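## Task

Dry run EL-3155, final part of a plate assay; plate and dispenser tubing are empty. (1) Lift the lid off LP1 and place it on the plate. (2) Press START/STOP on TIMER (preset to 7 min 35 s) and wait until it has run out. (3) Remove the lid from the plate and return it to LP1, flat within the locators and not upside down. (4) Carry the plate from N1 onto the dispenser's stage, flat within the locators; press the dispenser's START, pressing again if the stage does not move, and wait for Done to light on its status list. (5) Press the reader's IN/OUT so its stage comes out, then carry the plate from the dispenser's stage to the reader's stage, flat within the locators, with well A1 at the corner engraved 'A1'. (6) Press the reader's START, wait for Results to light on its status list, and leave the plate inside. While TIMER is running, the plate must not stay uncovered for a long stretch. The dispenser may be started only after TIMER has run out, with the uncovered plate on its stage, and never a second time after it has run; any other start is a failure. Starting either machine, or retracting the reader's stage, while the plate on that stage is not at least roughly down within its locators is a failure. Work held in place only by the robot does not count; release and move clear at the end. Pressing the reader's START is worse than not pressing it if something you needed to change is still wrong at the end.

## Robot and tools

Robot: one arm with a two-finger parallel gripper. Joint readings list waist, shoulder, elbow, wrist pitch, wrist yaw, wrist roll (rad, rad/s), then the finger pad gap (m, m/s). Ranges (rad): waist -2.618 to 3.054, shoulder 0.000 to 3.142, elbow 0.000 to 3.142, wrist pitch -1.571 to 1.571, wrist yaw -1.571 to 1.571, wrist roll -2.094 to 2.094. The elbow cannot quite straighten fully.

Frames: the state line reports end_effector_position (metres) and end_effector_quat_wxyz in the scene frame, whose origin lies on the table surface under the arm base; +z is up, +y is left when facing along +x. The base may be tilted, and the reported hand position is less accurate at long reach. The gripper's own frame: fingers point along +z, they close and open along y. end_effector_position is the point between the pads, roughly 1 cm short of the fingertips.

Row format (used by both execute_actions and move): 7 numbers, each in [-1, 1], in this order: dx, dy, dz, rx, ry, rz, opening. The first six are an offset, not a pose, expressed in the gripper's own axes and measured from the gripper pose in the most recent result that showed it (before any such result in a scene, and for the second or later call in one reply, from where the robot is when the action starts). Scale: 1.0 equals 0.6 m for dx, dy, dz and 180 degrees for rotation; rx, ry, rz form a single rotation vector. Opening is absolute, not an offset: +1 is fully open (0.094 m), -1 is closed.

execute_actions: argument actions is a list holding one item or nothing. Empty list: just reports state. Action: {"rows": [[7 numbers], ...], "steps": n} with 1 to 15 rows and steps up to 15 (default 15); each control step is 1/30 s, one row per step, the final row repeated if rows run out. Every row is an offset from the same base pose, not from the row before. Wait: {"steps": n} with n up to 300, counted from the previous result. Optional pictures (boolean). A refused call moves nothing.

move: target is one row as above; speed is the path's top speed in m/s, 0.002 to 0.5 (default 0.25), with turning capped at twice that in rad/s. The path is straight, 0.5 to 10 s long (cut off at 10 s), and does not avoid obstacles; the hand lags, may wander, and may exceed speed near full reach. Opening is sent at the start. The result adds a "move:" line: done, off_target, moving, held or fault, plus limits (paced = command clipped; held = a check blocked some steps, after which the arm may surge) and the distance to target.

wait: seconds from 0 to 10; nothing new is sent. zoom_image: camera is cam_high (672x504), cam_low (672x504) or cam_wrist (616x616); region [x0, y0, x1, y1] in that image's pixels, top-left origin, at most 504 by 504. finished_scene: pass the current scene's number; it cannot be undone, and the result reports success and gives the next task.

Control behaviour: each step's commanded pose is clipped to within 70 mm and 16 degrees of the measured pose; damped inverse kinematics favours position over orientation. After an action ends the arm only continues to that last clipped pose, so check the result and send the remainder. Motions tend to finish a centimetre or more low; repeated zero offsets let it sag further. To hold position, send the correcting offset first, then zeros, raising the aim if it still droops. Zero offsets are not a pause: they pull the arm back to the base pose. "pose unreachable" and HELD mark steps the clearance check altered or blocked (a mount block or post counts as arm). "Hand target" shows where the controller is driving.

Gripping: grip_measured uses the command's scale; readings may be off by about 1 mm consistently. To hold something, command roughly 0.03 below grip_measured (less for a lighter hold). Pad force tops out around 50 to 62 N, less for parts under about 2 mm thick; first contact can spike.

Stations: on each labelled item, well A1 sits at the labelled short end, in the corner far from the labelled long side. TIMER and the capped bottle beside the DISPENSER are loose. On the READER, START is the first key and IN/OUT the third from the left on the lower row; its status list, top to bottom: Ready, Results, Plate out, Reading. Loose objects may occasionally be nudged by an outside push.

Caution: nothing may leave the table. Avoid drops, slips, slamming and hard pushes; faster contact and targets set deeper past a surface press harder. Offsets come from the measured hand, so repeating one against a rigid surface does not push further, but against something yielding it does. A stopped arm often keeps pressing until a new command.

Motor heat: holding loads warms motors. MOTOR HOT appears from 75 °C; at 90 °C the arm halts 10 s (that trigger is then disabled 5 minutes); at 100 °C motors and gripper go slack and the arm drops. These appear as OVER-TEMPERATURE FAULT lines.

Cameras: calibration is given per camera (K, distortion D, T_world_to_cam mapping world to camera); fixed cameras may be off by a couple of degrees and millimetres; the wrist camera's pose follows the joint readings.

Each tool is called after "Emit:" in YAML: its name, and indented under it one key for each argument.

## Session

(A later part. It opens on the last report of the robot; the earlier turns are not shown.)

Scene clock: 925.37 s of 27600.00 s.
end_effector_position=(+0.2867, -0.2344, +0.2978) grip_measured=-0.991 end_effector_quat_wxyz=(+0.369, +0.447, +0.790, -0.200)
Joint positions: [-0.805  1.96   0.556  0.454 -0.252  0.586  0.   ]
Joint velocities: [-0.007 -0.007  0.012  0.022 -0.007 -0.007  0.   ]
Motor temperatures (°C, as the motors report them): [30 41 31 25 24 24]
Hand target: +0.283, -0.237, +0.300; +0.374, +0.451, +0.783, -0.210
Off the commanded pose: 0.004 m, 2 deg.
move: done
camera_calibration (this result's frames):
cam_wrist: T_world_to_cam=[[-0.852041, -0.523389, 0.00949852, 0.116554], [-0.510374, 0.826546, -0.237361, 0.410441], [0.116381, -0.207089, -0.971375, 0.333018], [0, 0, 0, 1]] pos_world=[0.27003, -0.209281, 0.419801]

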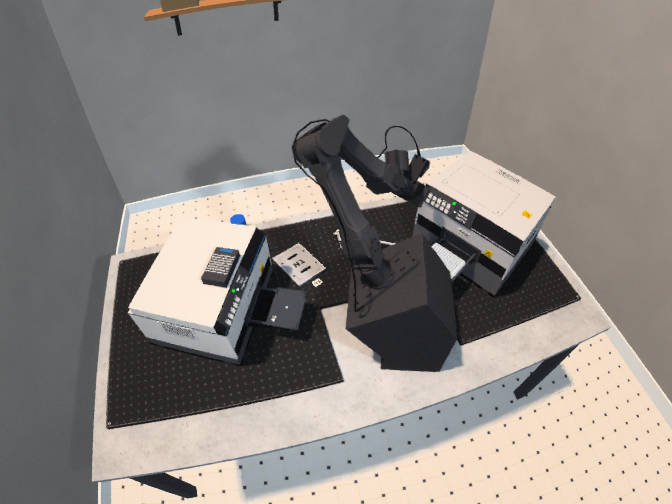

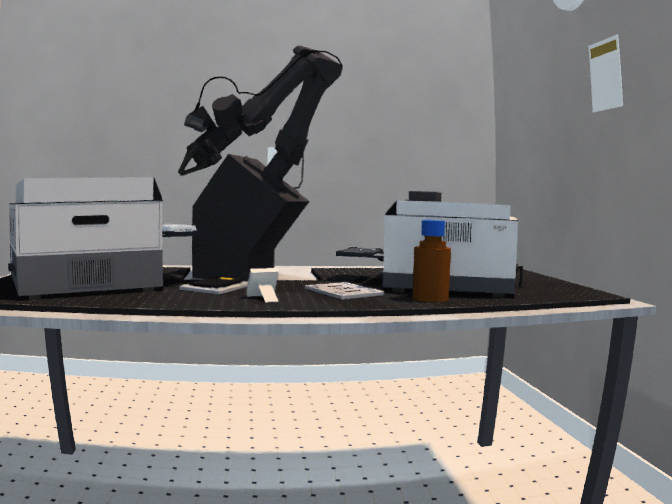

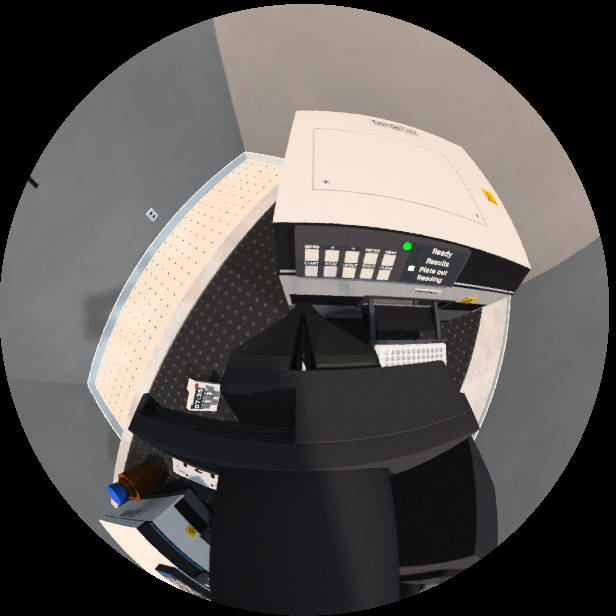

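Emit:
move:
  target: [0,-0.014,0.085,0,-0.005,0,-1]
  speed: 0.06

Scene clock: 931.13 s of 27600.00 s.
end_effector_position=(+0.2885, -0.2612, +0.2542) grip_measured=-0.991 end_effector_quat_wxyz=(+0.355, +0.451, +0.795, -0.194)
Joint positions: [-0.776  2.206  0.63   0.601 -0.251  0.602  0.   ]
Joint velocities: [-0.007 -0.007  0.017 -0.125  0.007  0.007  0.001]
Motor temperatures (°C, as the motors report them): [29 39 31 26 25 24]
Hand target: +0.300, -0.271, +0.266; +0.376, +0.446, +0.787, -0.204
Off the commanded pose: 0.019 m, 3 deg.
move: off_target
camera_calibration (this result's frames):
cam_wrist: T_world_to_cam=[[-0.853726, -0.520585, 0.0120167, 0.105021], [-0.511848, 0.834708, -0.203162, 0.417022], [0.0957324, -0.179595, -0.979071, 0.300042], [0, 0, 0, 1]] pos_world=[0.274387, -0.239534, 0.377223]

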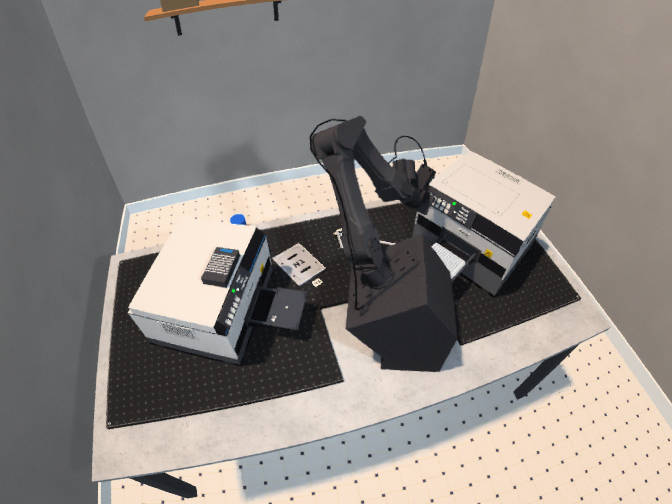

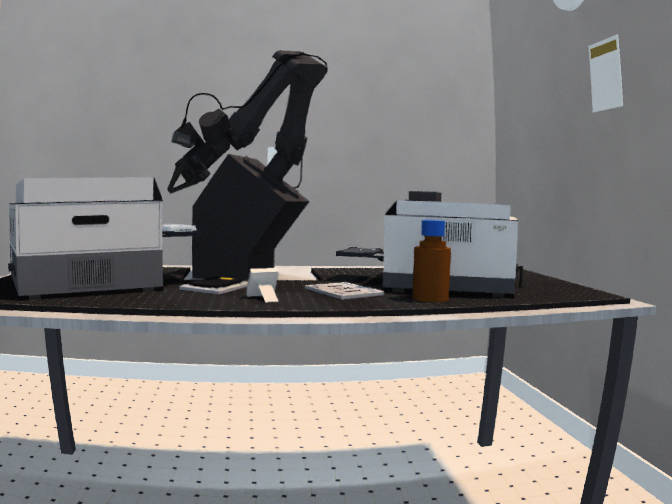

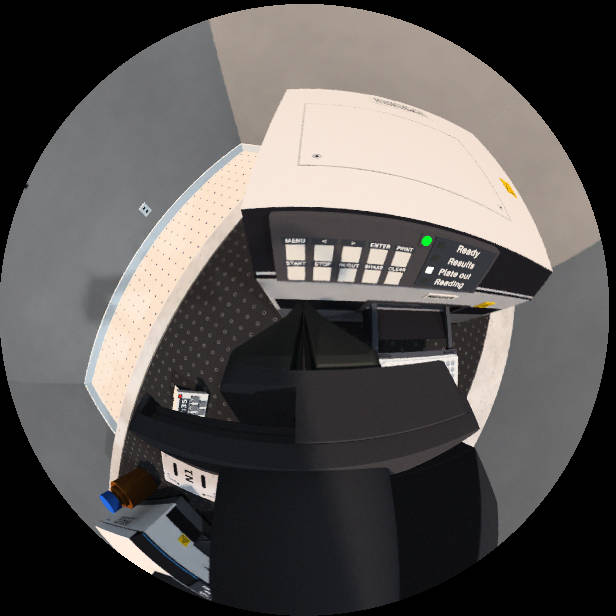

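Emit:
execute_actions:
  actions:
    - {"rows":[[-0.032,0.01,0.006,0,-0.015,0,-1],[-0.035,0.012,0.009,0,-0.015,0,-1],[-0.038,0.014,0.012,0,-0.015,0,-1],[-0.041,0.015,0.015,0,-0.015,0,-1],[-0.043,0.016,0.018,0,-0.015,0,-1],[-0.044,0.016,0.022,0,-0.015,0,-1]]}

Scene clock: 935.07 s of 27600.00 s.
end_effector_position=(+0.3054, -0.2711, +0.2576) grip_measured=-0.991 end_effector_quat_wxyz=(+0.362, +0.445, +0.795, -0.195)
Joint positions: [-0.768  2.234  0.698  0.582 -0.246  0.607  0.   ]
Joint velocities: [-0.007  0.007 -0.002 -0.066 -0.022  0.066  0.   ]
Motor temperatures (°C, as the motors report them): [29 39 31 27 25 24]
Hand target: +0.311, -0.280, +0.265; +0.373, +0.447, +0.787, -0.205
Off the commanded pose: 0.013 m, 2 deg.
Steps of this call (steps 1 to 103: nothing new was sent; steps 104 to 118: all 15 steps of this action). Readings (end_effector_position):
104: (+0.2888, -0.2612, +0.2544)
105: (+0.2893, -0.2615, +0.2546)
107: (+0.2926, -0.2630, +0.2552)
111: (+0.3050, -0.2694, +0.2591)
118: the state above
camera_calibration (this result's frames):
cam_wrist: T_world_to_cam=[[-0.847172, -0.531216, 0.0104591, 0.109798], [-0.520321, 0.825491, -0.218704, 0.438752], [0.107545, -0.190722, -0.975735, 0.292475], [0, 0, 0, 1]] pos_world=[0.289855, -0.248078, 0.380187]

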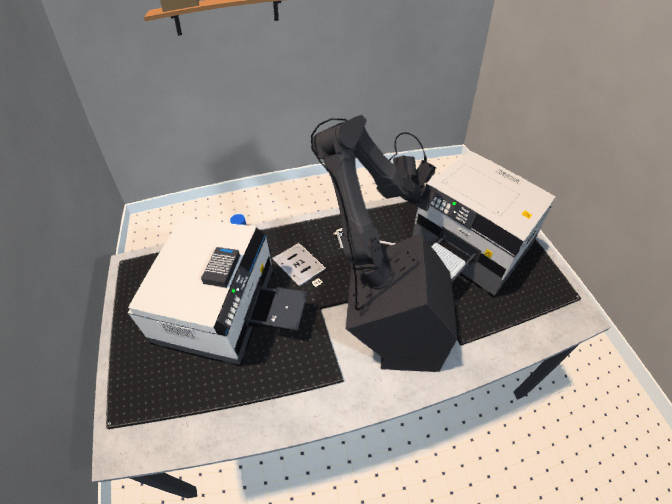

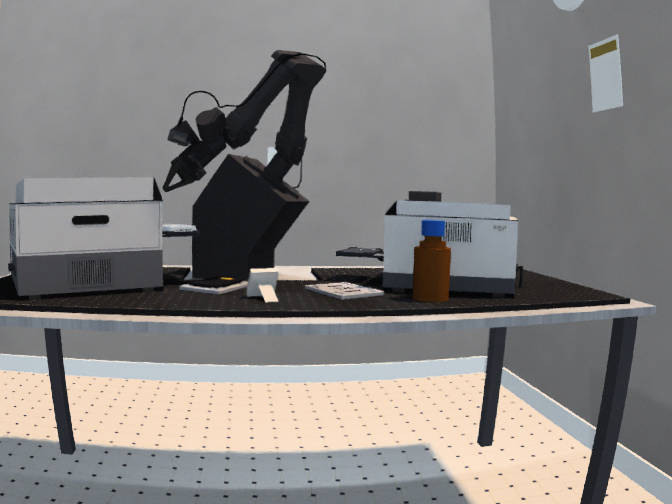

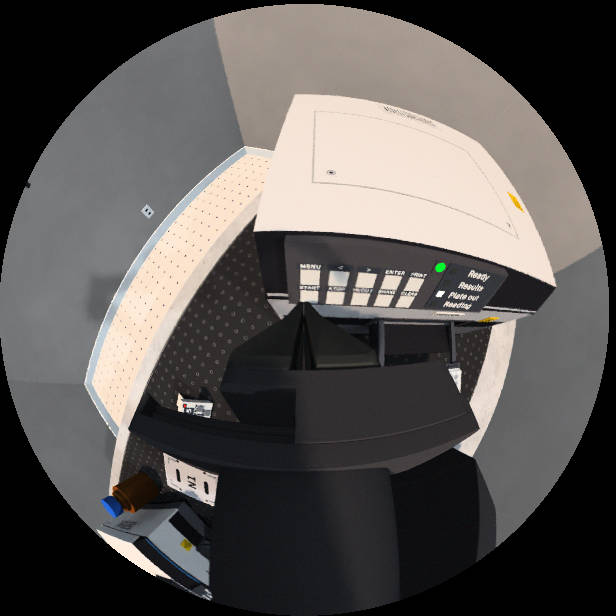

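Emit:
execute_actions:
  actions:
    - {"rows":[[-0.02,-0.002,0.007,0,-0.01,0,-1],[-0.019,-0.002,0.009,0,-0.01,0,-1],[-0.018,-0.002,0.011,0,-0.01,0,-1],[-0.018,-0.002,0.013,0,-0.01,0,-1],[-0.018,-0.002,0.015,0,-0.01,0,-1],[-0.018,-0.002,0.017,0,-0.01,0,-1],[-0.018,-0.002,0.019,0,-0.01,0,-1],[-0.018,-0.002,0.021,0,-0.01,0,-1]]}

Scene clock: 938.27 s of 27600.00 s.
end_effector_position=(+0.3004, -0.2769, +0.2467) grip_measured=-0.991 end_effector_quat_wxyz=(+0.354, +0.451, +0.796, -0.195)
Joint positions: [-0.768  2.282  0.712  0.596 -0.246  0.607  0.   ]
Joint velocities: [-0.007  0.012  0.017  0.081  0.007 -0.051  0.001]
Motor temperatures (°C, as the motors report them): [30 39 31 27 25 24]
Hand target: +0.313, -0.285, +0.258; +0.375, +0.442, +0.789, -0.202
Off the commanded pose: 0.019 m, 3 deg.
Steps of this call (steps 1 to 81: nothing new was sent; steps 82 to 96: all 15 steps of this action). Readings (end_effector_position):
82: (+0.3049, -0.2713, +0.2570)
83: (+0.3046, -0.2716, +0.2565)
85: (+0.3030, -0.2724, +0.2539)
89: (+0.2979, -0.2742, +0.2468)
96: the state above
camera_calibration (this result's frames):
cam_wrist: T_world_to_cam=[[-0.853311, -0.521212, 0.014114, 0.106346], [-0.512851, 0.834125, -0.203024, 0.4348], [0.0940454, -0.180481, -0.979072, 0.288955], [0, 0, 0, 1]] pos_world=[0.286559, -0.255098, 0.369682]

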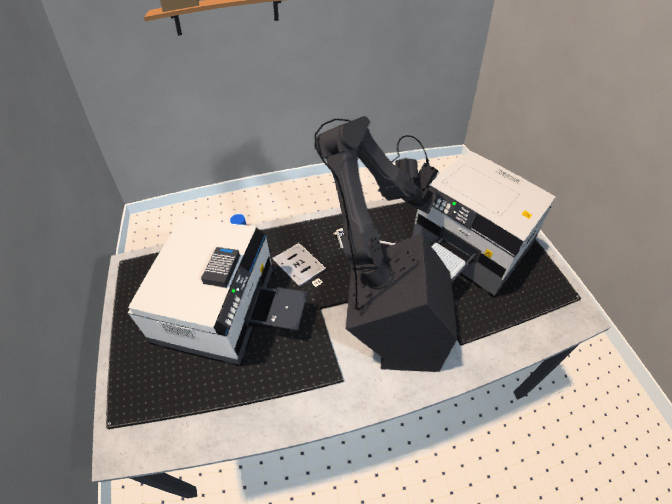

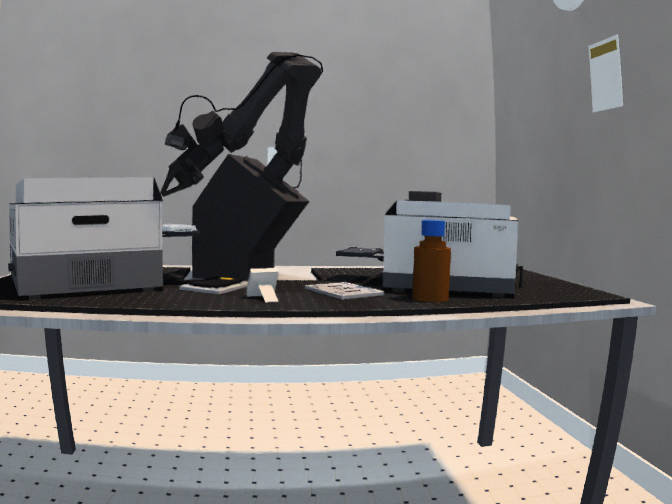

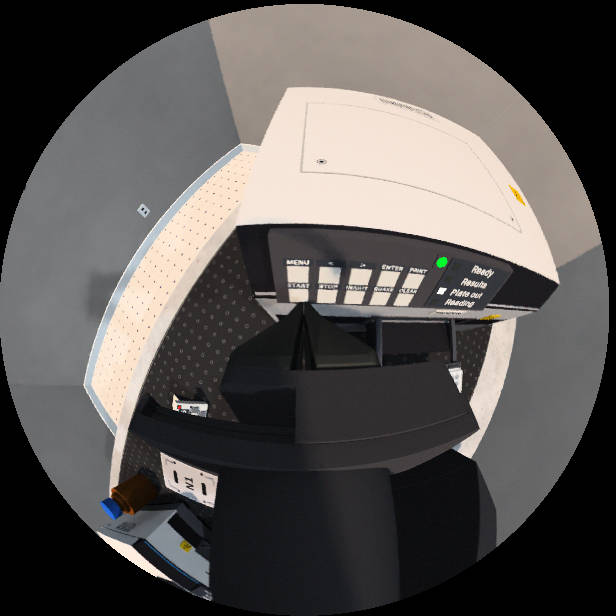

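Emit:
execute_actions:
  actions:
    - {"rows":[[-0.03,0.014,0.005,0,-0.015,0,-1],[-0.031,0.016,0.006,0,-0.015,0,-1],[-0.032,0.016,0.008,0,-0.015,0,-1],[-0.033,0.016,0.01,0,-0.015,0,-1],[-0.034,0.016,0.012,0,-0.015,0,-1],[-0.034,0.016,0.014,0,-0.015,0,-1],[-0.034,0.016,0.016,0,-0.015,0,-1],[-0.034,0.016,0.018,0,-0.015,0,-1]]}

Scene clock: 942.27 s of 27600.00 s.
end_effector_position=(+0.3138, -0.2792, +0.2480) grip_measured=-0.992 end_effector_quat_wxyz=(+0.360, +0.444, +0.797, -0.194)
Joint positions: [-0.751  2.291  0.749  0.588 -0.239  0.618  0.   ]
Joint velocities: [ 0.007  0.002 -0.002 -0.051  0.037  0.095  0.001]
Motor temperatures (°C, as the motors report them): [30 39 31 27 25 24]
Hand target: +0.319, -0.290, +0.255; +0.373, +0.446, +0.787, -0.206
Off the commanded pose: 0.014 m, 2 deg.
Steps of this call (steps 1 to 105: nothing new was sent; steps 106 to 120: all 15 steps of this action). Readings (end_effector_position):
106: (+0.3015, -0.2771, +0.2472)
107: (+0.3018, -0.2769, +0.2469)
109: (+0.3043, -0.2762, +0.2461)
113: (+0.3129, -0.2785, +0.2481)
120: the state above
camera_calibration (this result's frames):
cam_wrist: T_world_to_cam=[[-0.846082, -0.532906, 0.0125244, 0.111335], [-0.522843, 0.825071, -0.214228, 0.447262], [0.10383, -0.187802, -0.976703, 0.282859], [0, 0, 0, 1]] pos_world=[0.298677, -0.25657, 0.370691]

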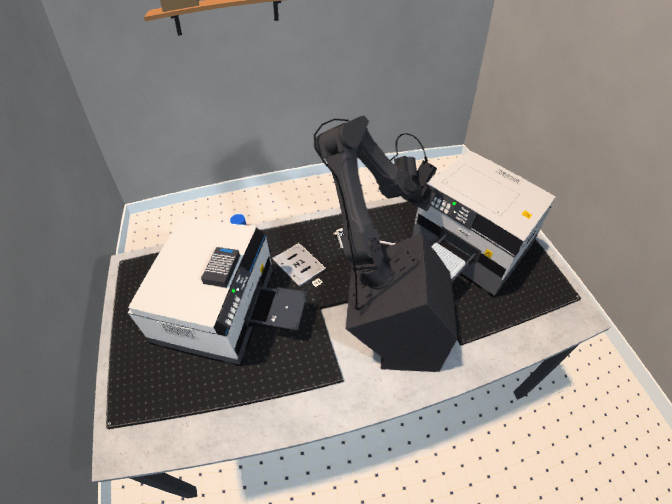

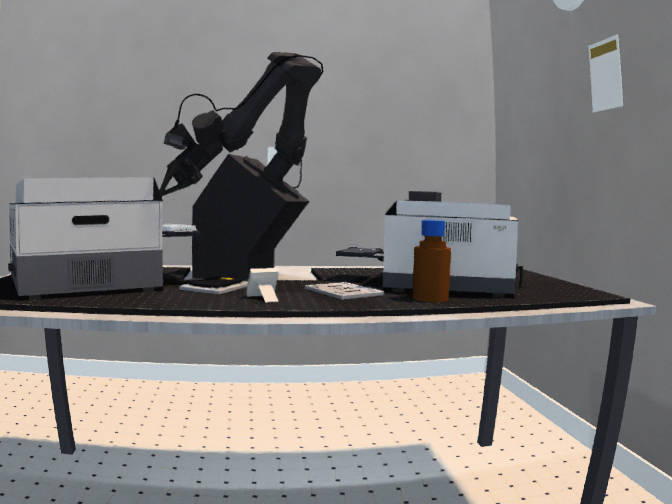

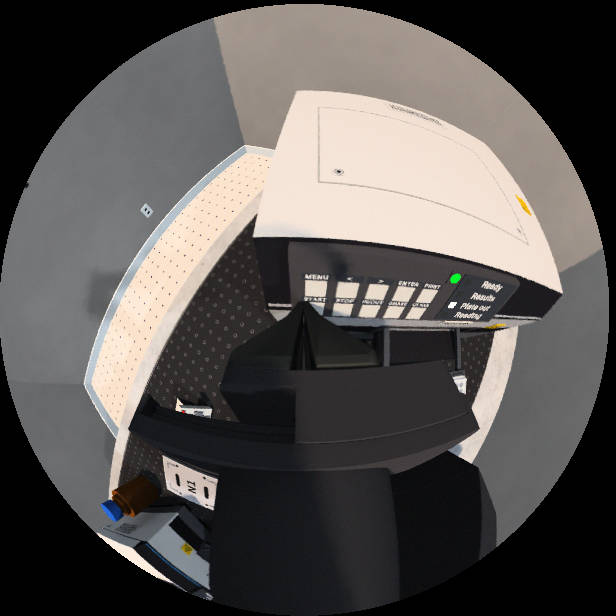

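Emit:
execute_actions:
  actions:
    - {"rows":[[-0.02,-0.004,0.008,0,-0.01,0,-1],[-0.018,-0.005,0.01,0,-0.01,0,-1],[-0.017,-0.005,0.012,0,-0.01,0,-1],[-0.017,-0.005,0.014,0,-0.01,0,-1]]}

Scene clock: 945.40 s of 27600.00 s.
end_effector_position=(+0.3139, -0.2793, +0.2476) grip_measured=-0.992 end_effector_quat_wxyz=(+0.361, +0.444, +0.797, -0.194)
Joint positions: [-0.751  2.293  0.749  0.591 -0.24   0.618  0.   ]
Joint velocities: [ 0.012  0.002  0.002  0.007 -0.066 -0.037  0.   ]
Motor temperatures (°C, as the motors report them): [30 38 31 27 25 24]
Hand target: +0.318, -0.291, +0.250; +0.372, +0.442, +0.791, -0.201
Off the commanded pose: 0.014 m, 2 deg.
Steps of this call (steps 1 to 79: nothing new was sent; steps 80 to 94: all 15 steps of this action). Readings (end_effector_position):
80: (+0.3138, -0.2792, +0.2479)
81: (+0.3139, -0.2792, +0.2480)
83: (+0.3140, -0.2793, +0.2478)
87: (+0.3139, -0.2793, +0.2476)
94: the state above
camera_calibration (this result's frames):
cam_wrist: T_world_to_cam=[[-0.84552, -0.533832, 0.0109028, 0.111435], [-0.523439, 0.824682, -0.214272, 0.447409], [0.105394, -0.186878, -0.976713, 0.282282], [0, 0, 0, 1]] pos_world=[0.29866, -0.25673, 0.37036]

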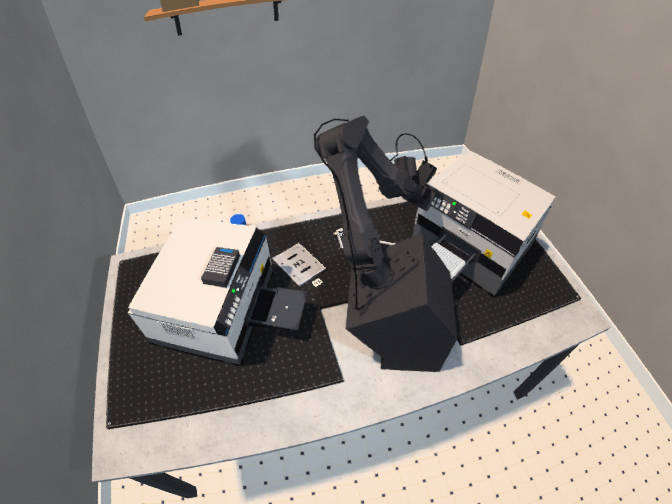

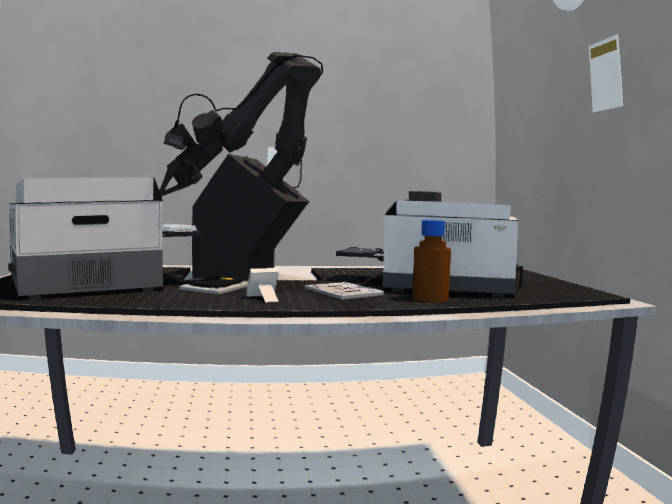

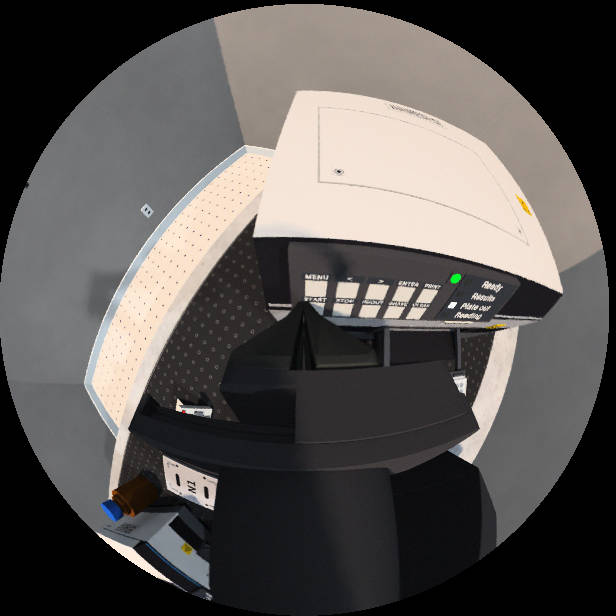

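In contact with the panel. Back off and shift.

Emit:
execute_actions:
  actions:
    - {"rows":[[-0.01,-0.004,-0.005,0,-0.005,0,-1],[-0.008,-0.006,-0.012,0,-0.005,0,-1],[-0.008,-0.008,-0.016,0,-0.005,0,-1],[-0.008,-0.008,-0.016,0,-0.005,0,-1],[-0.008,-0.008,-0.016,0,-0.005,0,-1],[-0.008,-0.012,-0.016,0,-0.005,0,-1]]}

Scene clock: 948.57 s of 27600.00 s.
end_effector_position=(+0.3075, -0.2772, +0.2466) grip_measured=-0.992 end_effector_quat_wxyz=(+0.356, +0.444, +0.799, -0.193)
Joint positions: [-0.76   2.287  0.731  0.591 -0.25   0.605  0.   ]
Joint velocities: [-0.007 -0.007 -0.002  0.007  0.007 -0.007 -0.   ]
Motor temperatures (°C, as the motors report them): [30 38 31 27 25 24]
Hand target: +0.306, -0.280, +0.257; +0.367, +0.443, +0.794, -0.197
Off the commanded pose: 0.011 m, 2 deg.
Steps of this call (steps 1 to 80: nothing new was sent; steps 81 to 95: all 15 steps of this action). Readings (end_effector_position):
81: (+0.3141, -0.2791, +0.2480)
82: (+0.3137, -0.2789, +0.2481)
84: (+0.3123, -0.2776, +0.2473)
88: (+0.3087, -0.2764, +0.2459)
95: the state above
camera_calibration (this result's frames):
cam_wrist: T_world_to_cam=[[-0.844964, -0.534619, 0.0148114, 0.105812], [-0.52602, 0.825732, -0.203639, 0.440559], [0.0966389, -0.179859, -0.978934, 0.287508], [0, 0, 0, 1]] pos_world=[0.293366, -0.255504, 0.369599]

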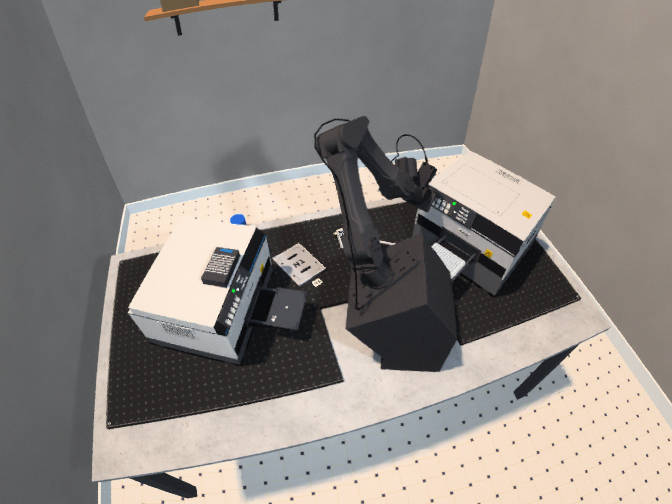

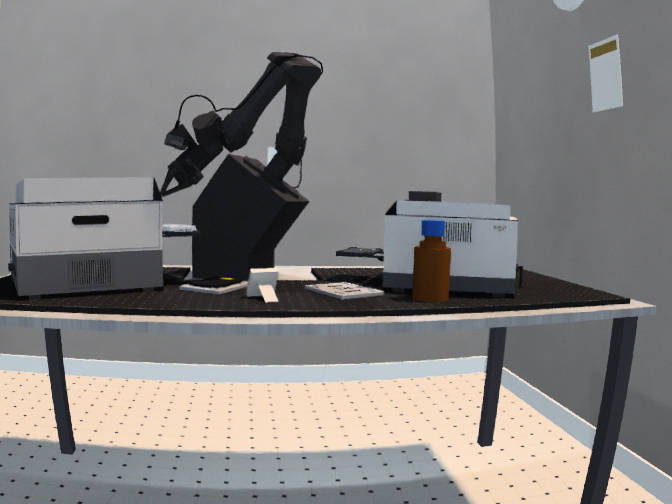

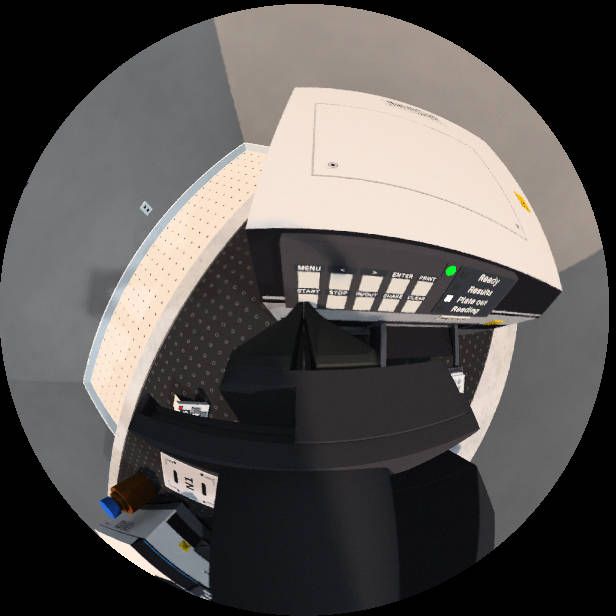

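Emit:
execute_actions:
  actions:
    - {"rows":[[-0.018,-0.003,-0.004,0,-0.01,0,-1],[-0.02,-0.002,0,0,-0.01,0,-1],[-0.022,0,0.004,0,-0.012,0,-1],[-0.023,0,0.008,0,-0.012,0,-1],[-0.024,0,0.012,0,-0.012,0,-1],[-0.024,0,0.016,0,-0.012,0,-1],[-0.024,0,0.02,0,-0.012,0,-1]]}

Scene clock: 951.70 s of 27600.00 s.
end_effector_position=(+0.3072, -0.2802, +0.2420) grip_measured=-0.992 end_effector_quat_wxyz=(+0.353, +0.445, +0.800, -0.191)
Joint positions: [-0.76   2.311  0.743  0.597 -0.254  0.604  0.   ]
Joint velocities: [-0.012  0.007 -0.002  0.066 -0.051 -0.037 -0.001]
Motor temperatures (°C, as the motors report them): [30 39 31 28 25 24]
Hand target: +0.317, -0.292, +0.250; +0.371, +0.441, +0.792, -0.201
Off the commanded pose: 0.018 m, 3 deg.
Steps of this call (steps 1 to 79: nothing new was sent; steps 80 to 94: all 15 steps of this action). Readings (end_effector_position):
80: (+0.3076, -0.2770, +0.2465)
81: (+0.3076, -0.2770, +0.2465)
83: (+0.3075, -0.2771, +0.2463)
87: (+0.3073, -0.2804, +0.2422)
94: the state above
camera_calibration (this result's frames):
cam_wrist: T_world_to_cam=[[-0.844878, -0.534763, 0.0145104, 0.104002], [-0.526719, 0.826814, -0.197348, 0.440991], [0.0935371, -0.174378, -0.980226, 0.285271], [0, 0, 0, 1]] pos_world=[0.293464, -0.259256, 0.36515]

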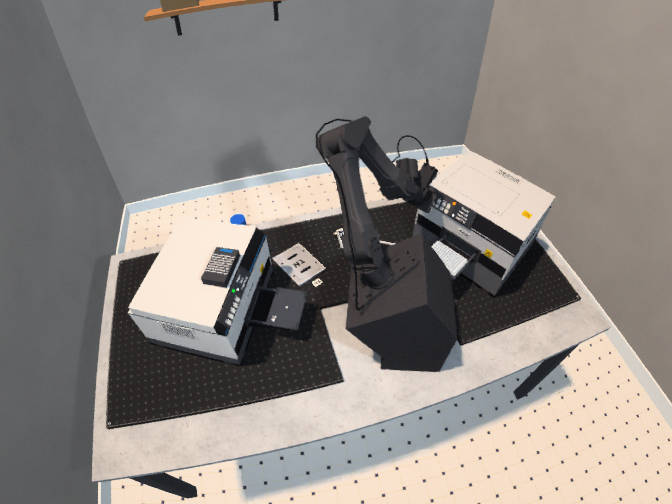

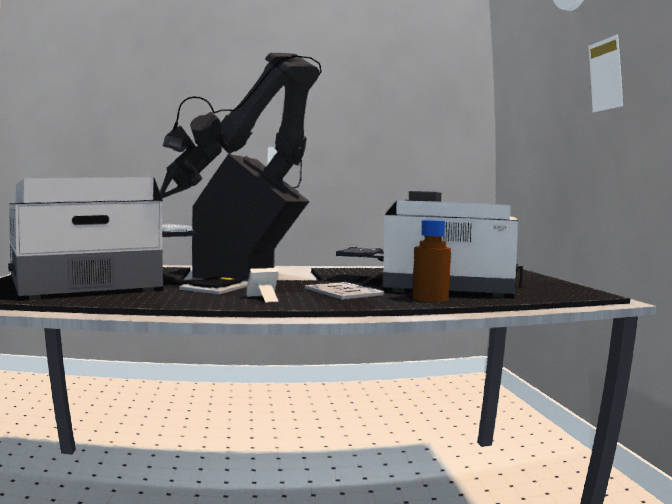

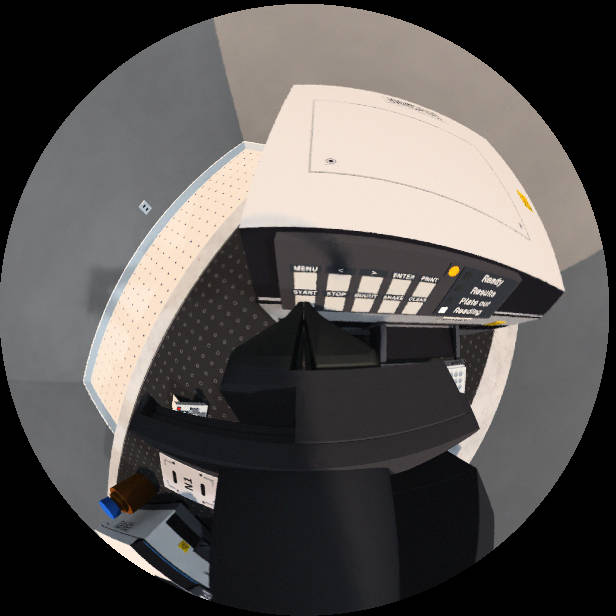

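Emit:
move:
  target: [0,0,-0.13,0,0,0,-1]
  speed: 0.1

Emit:
execute_actions:
  actions:
    - {"steps":300}
  pictures: false

Emit:
execute_actions:
  actions:
    - {"steps":300}

Scene clock: 955.07 s of 27600.00 s.
end_effector_position=(+0.2815, -0.2305, +0.2873) grip_measured=-0.992 end_effector_quat_wxyz=(+0.349, +0.443, +0.805, -0.186)
Joint positions: [-0.813  1.978  0.559  0.427 -0.296  0.55   0.   ]
Joint velocities: [-0.017  0.007 -0.017 -0.066  0.007 -0.051 -0.   ]
Motor temperatures (°C, as the motors report them): [30 38 31 28 25 24]
Hand target: +0.277, -0.231, +0.293; +0.353, +0.445, +0.800, -0.190
Off the commanded pose: 0.009 m, 1 deg.
move: done
camera_calibration (this result's frames):
cam_wrist: T_world_to_cam=[[-0.839934, -0.542504, 0.0141653, 0.105093], [-0.535477, 0.824248, -0.184065, 0.393321], [0.0881805, -0.162188, -0.982812, 0.345785], [0, 0, 0, 1]] pos_world=[0.268394, -0.211099, 0.41075]

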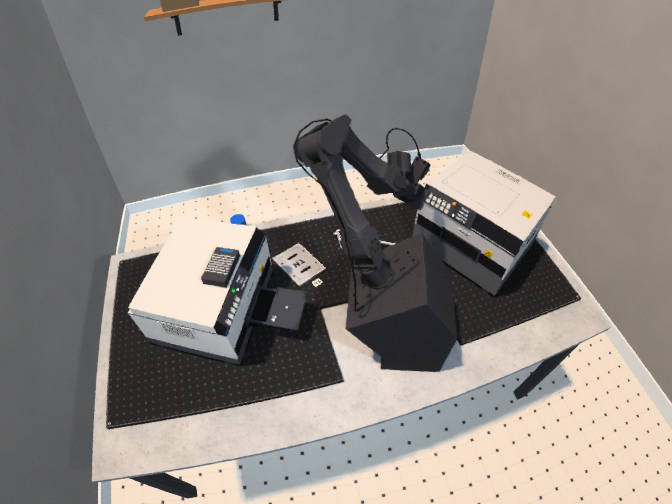

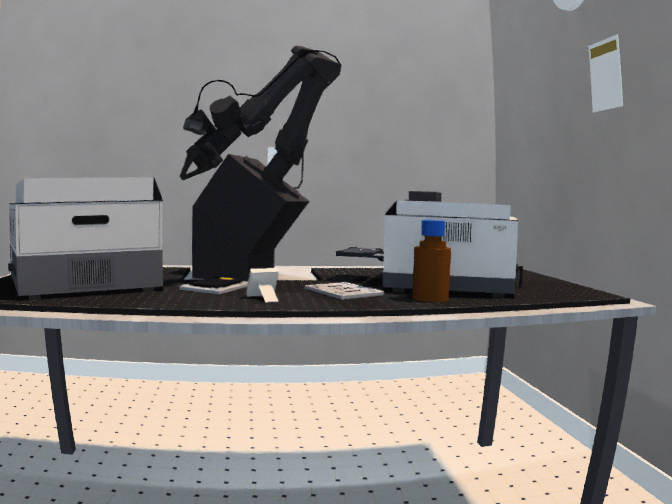

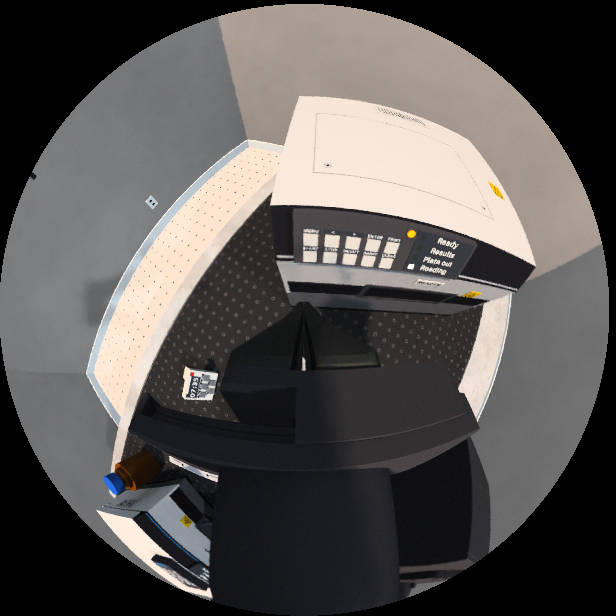

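Scene clock: 965.07 s of 27600.00 s.
end_effector_position=(+0.2813, -0.2304, +0.2870) grip_measured=-0.992 end_effector_quat_wxyz=(+0.348, +0.443, +0.805, -0.186)
Joint positions: [-0.813  1.978  0.559  0.426 -0.297  0.549  0.   ]
Joint velocities: [-0.017  0.002  0.012  0.022  0.022  0.022  0.001]
Motor temperatures (°C, as the motors report them): [30 38 30 28 25 24]
Hand target: +0.277, -0.231, +0.293; +0.354, +0.445, +0.800, -0.190
Off the commanded pose: 0.009 m, 1 deg.
Steps of this call (steps 1 to 300: nothing new was sent). Readings (end_effector_position):
1: (+0.2814, -0.2305, +0.2872)
2: (+0.2814, -0.2305, +0.2871)
4: (+0.2813, -0.2304, +0.2871)
8: (+0.2813, -0.2304, +0.2870)
300: the state above

Scene clock: 975.07 s of 27600.00 s.
end_effector_position=(+0.2813, -0.2304, +0.2870) grip_measured=-0.992 end_effector_quat_wxyz=(+0.348, +0.443, +0.805, -0.186)
Joint positions: [-0.813  1.978  0.559  0.426 -0.297  0.549  0.   ]
Joint velocities: [-0.012 -0.017  0.032 -0.037  0.022 -0.007 -0.001]
Motor temperatures (°C, as the motors report them): [30 38 30 28 25 24]
Hand target: +0.277, -0.231, +0.293; +0.354, +0.445, +0.800, -0.190
Off the commanded pose: 0.009 m, 1 deg.
Steps of this call (steps 1 to 300: nothing new was sent). Readings (end_effector_position):
1: (+0.2813, -0.2304, +0.2870)
2: (+0.2813, -0.2304, +0.2870)
4: (+0.2813, -0.2304, +0.2870)
8: (+0.2813, -0.2304, +0.2870)
300: the state above
camera_calibration (this result's frames):
cam_wrist: T_world_to_cam=[[-0.839963, -0.542445, 0.0146884, 0.104838], [-0.53563, 0.824465, -0.182641, 0.392722], [0.0869627, -0.16128, -0.98307, 0.346204], [0, 0, 0, 1]] pos_world=[0.268307, -0.211081, 0.41053]

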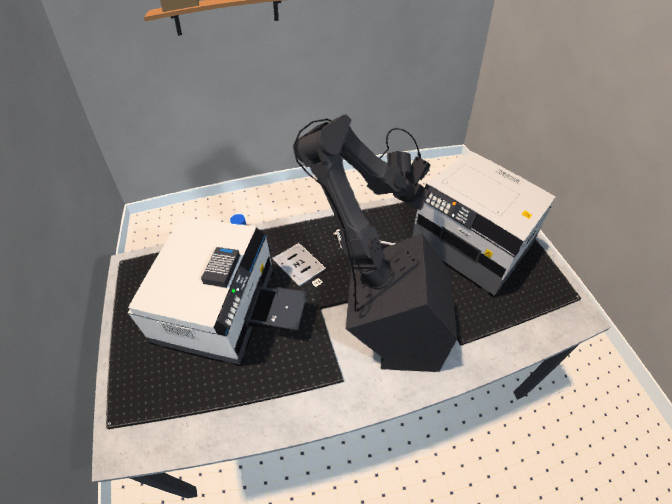

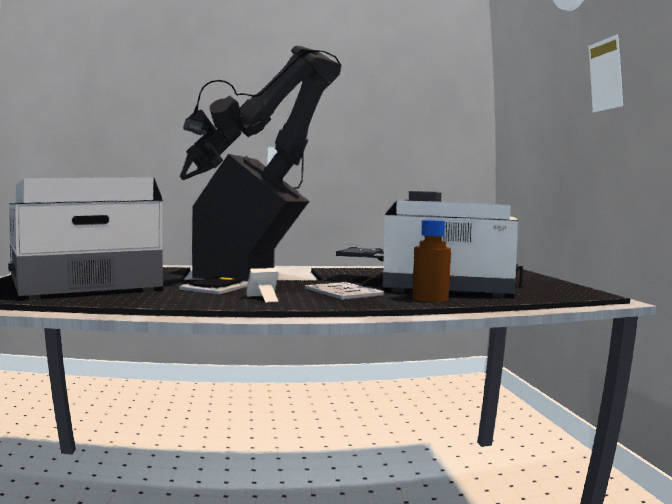

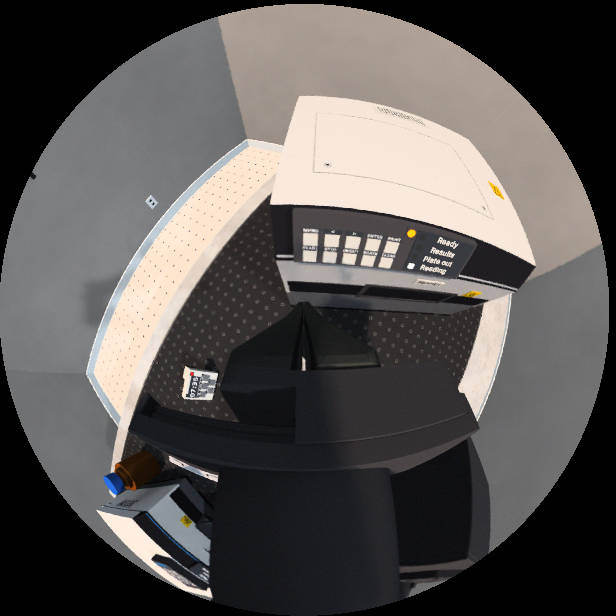

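Emit:
execute_actions:
  actions:
    - {"steps":300}

Scene clock: 985.07 s of 27600.00 s.
end_effector_position=(+0.2813, -0.2304, +0.2870) grip_measured=-0.992 end_effector_quat_wxyz=(+0.348, +0.443, +0.805, -0.186)
Joint positions: [-0.813  1.978  0.559  0.426 -0.297  0.549  0.   ]
Joint velocities: [-0.007 -0.007  0.017  0.051  0.007  0.066 -0.   ]
Motor temperatures (°C, as the motors report them): [30 38 30 28 25 24]
Hand target: +0.277, -0.231, +0.293; +0.354, +0.445, +0.800, -0.190
Off the commanded pose: 0.009 m, 1 deg.
Steps of this call (steps 1 to 300: nothing new was sent). Readings (end_effector_position):
1: (+0.2813, -0.2304, +0.2870)
2: (+0.2813, -0.2304, +0.2870)
4: (+0.2813, -0.2304, +0.2870)
8: (+0.2813, -0.2304, +0.2870)
300: the state above
camera_calibration (this result's frames):
cam_wrist: T_world_to_cam=[[-0.839963, -0.542445, 0.0146884, 0.104838], [-0.53563, 0.824465, -0.182641, 0.392722], [0.0869627, -0.16128, -0.98307, 0.346204], [0, 0, 0, 1]] pos_world=[0.268307, -0.211081, 0.41053]

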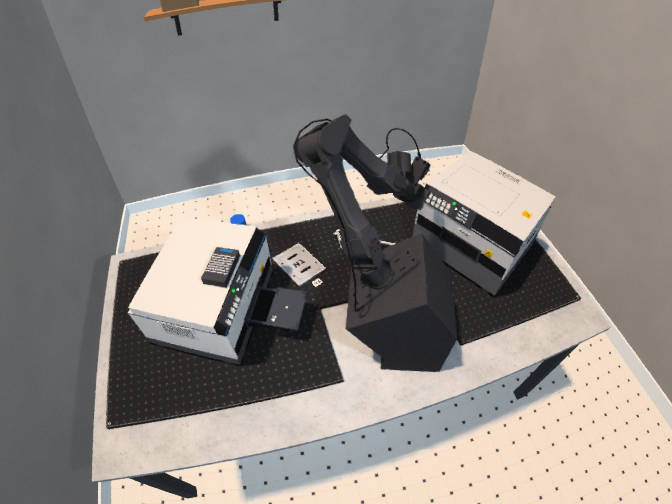

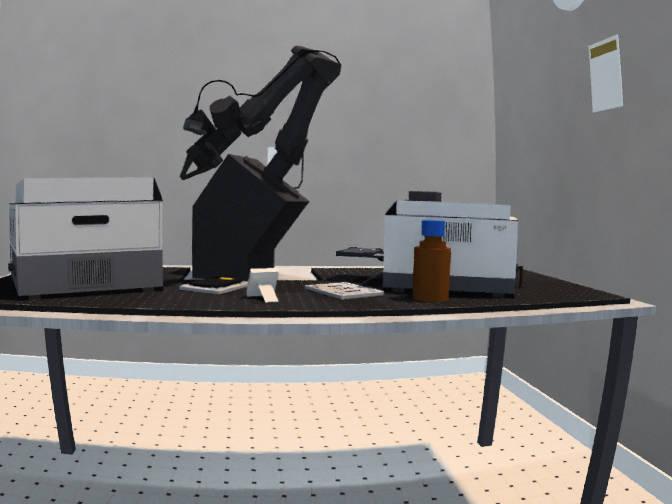

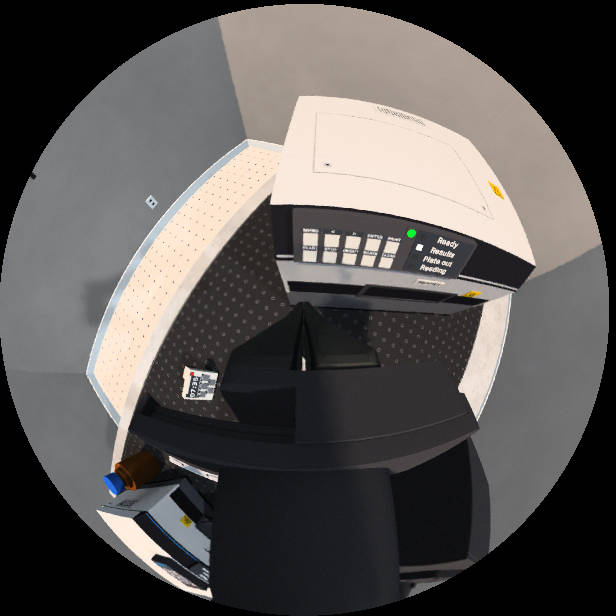

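Emit:
finished_scene:
  scene: 2

The scene is finished: the task was done.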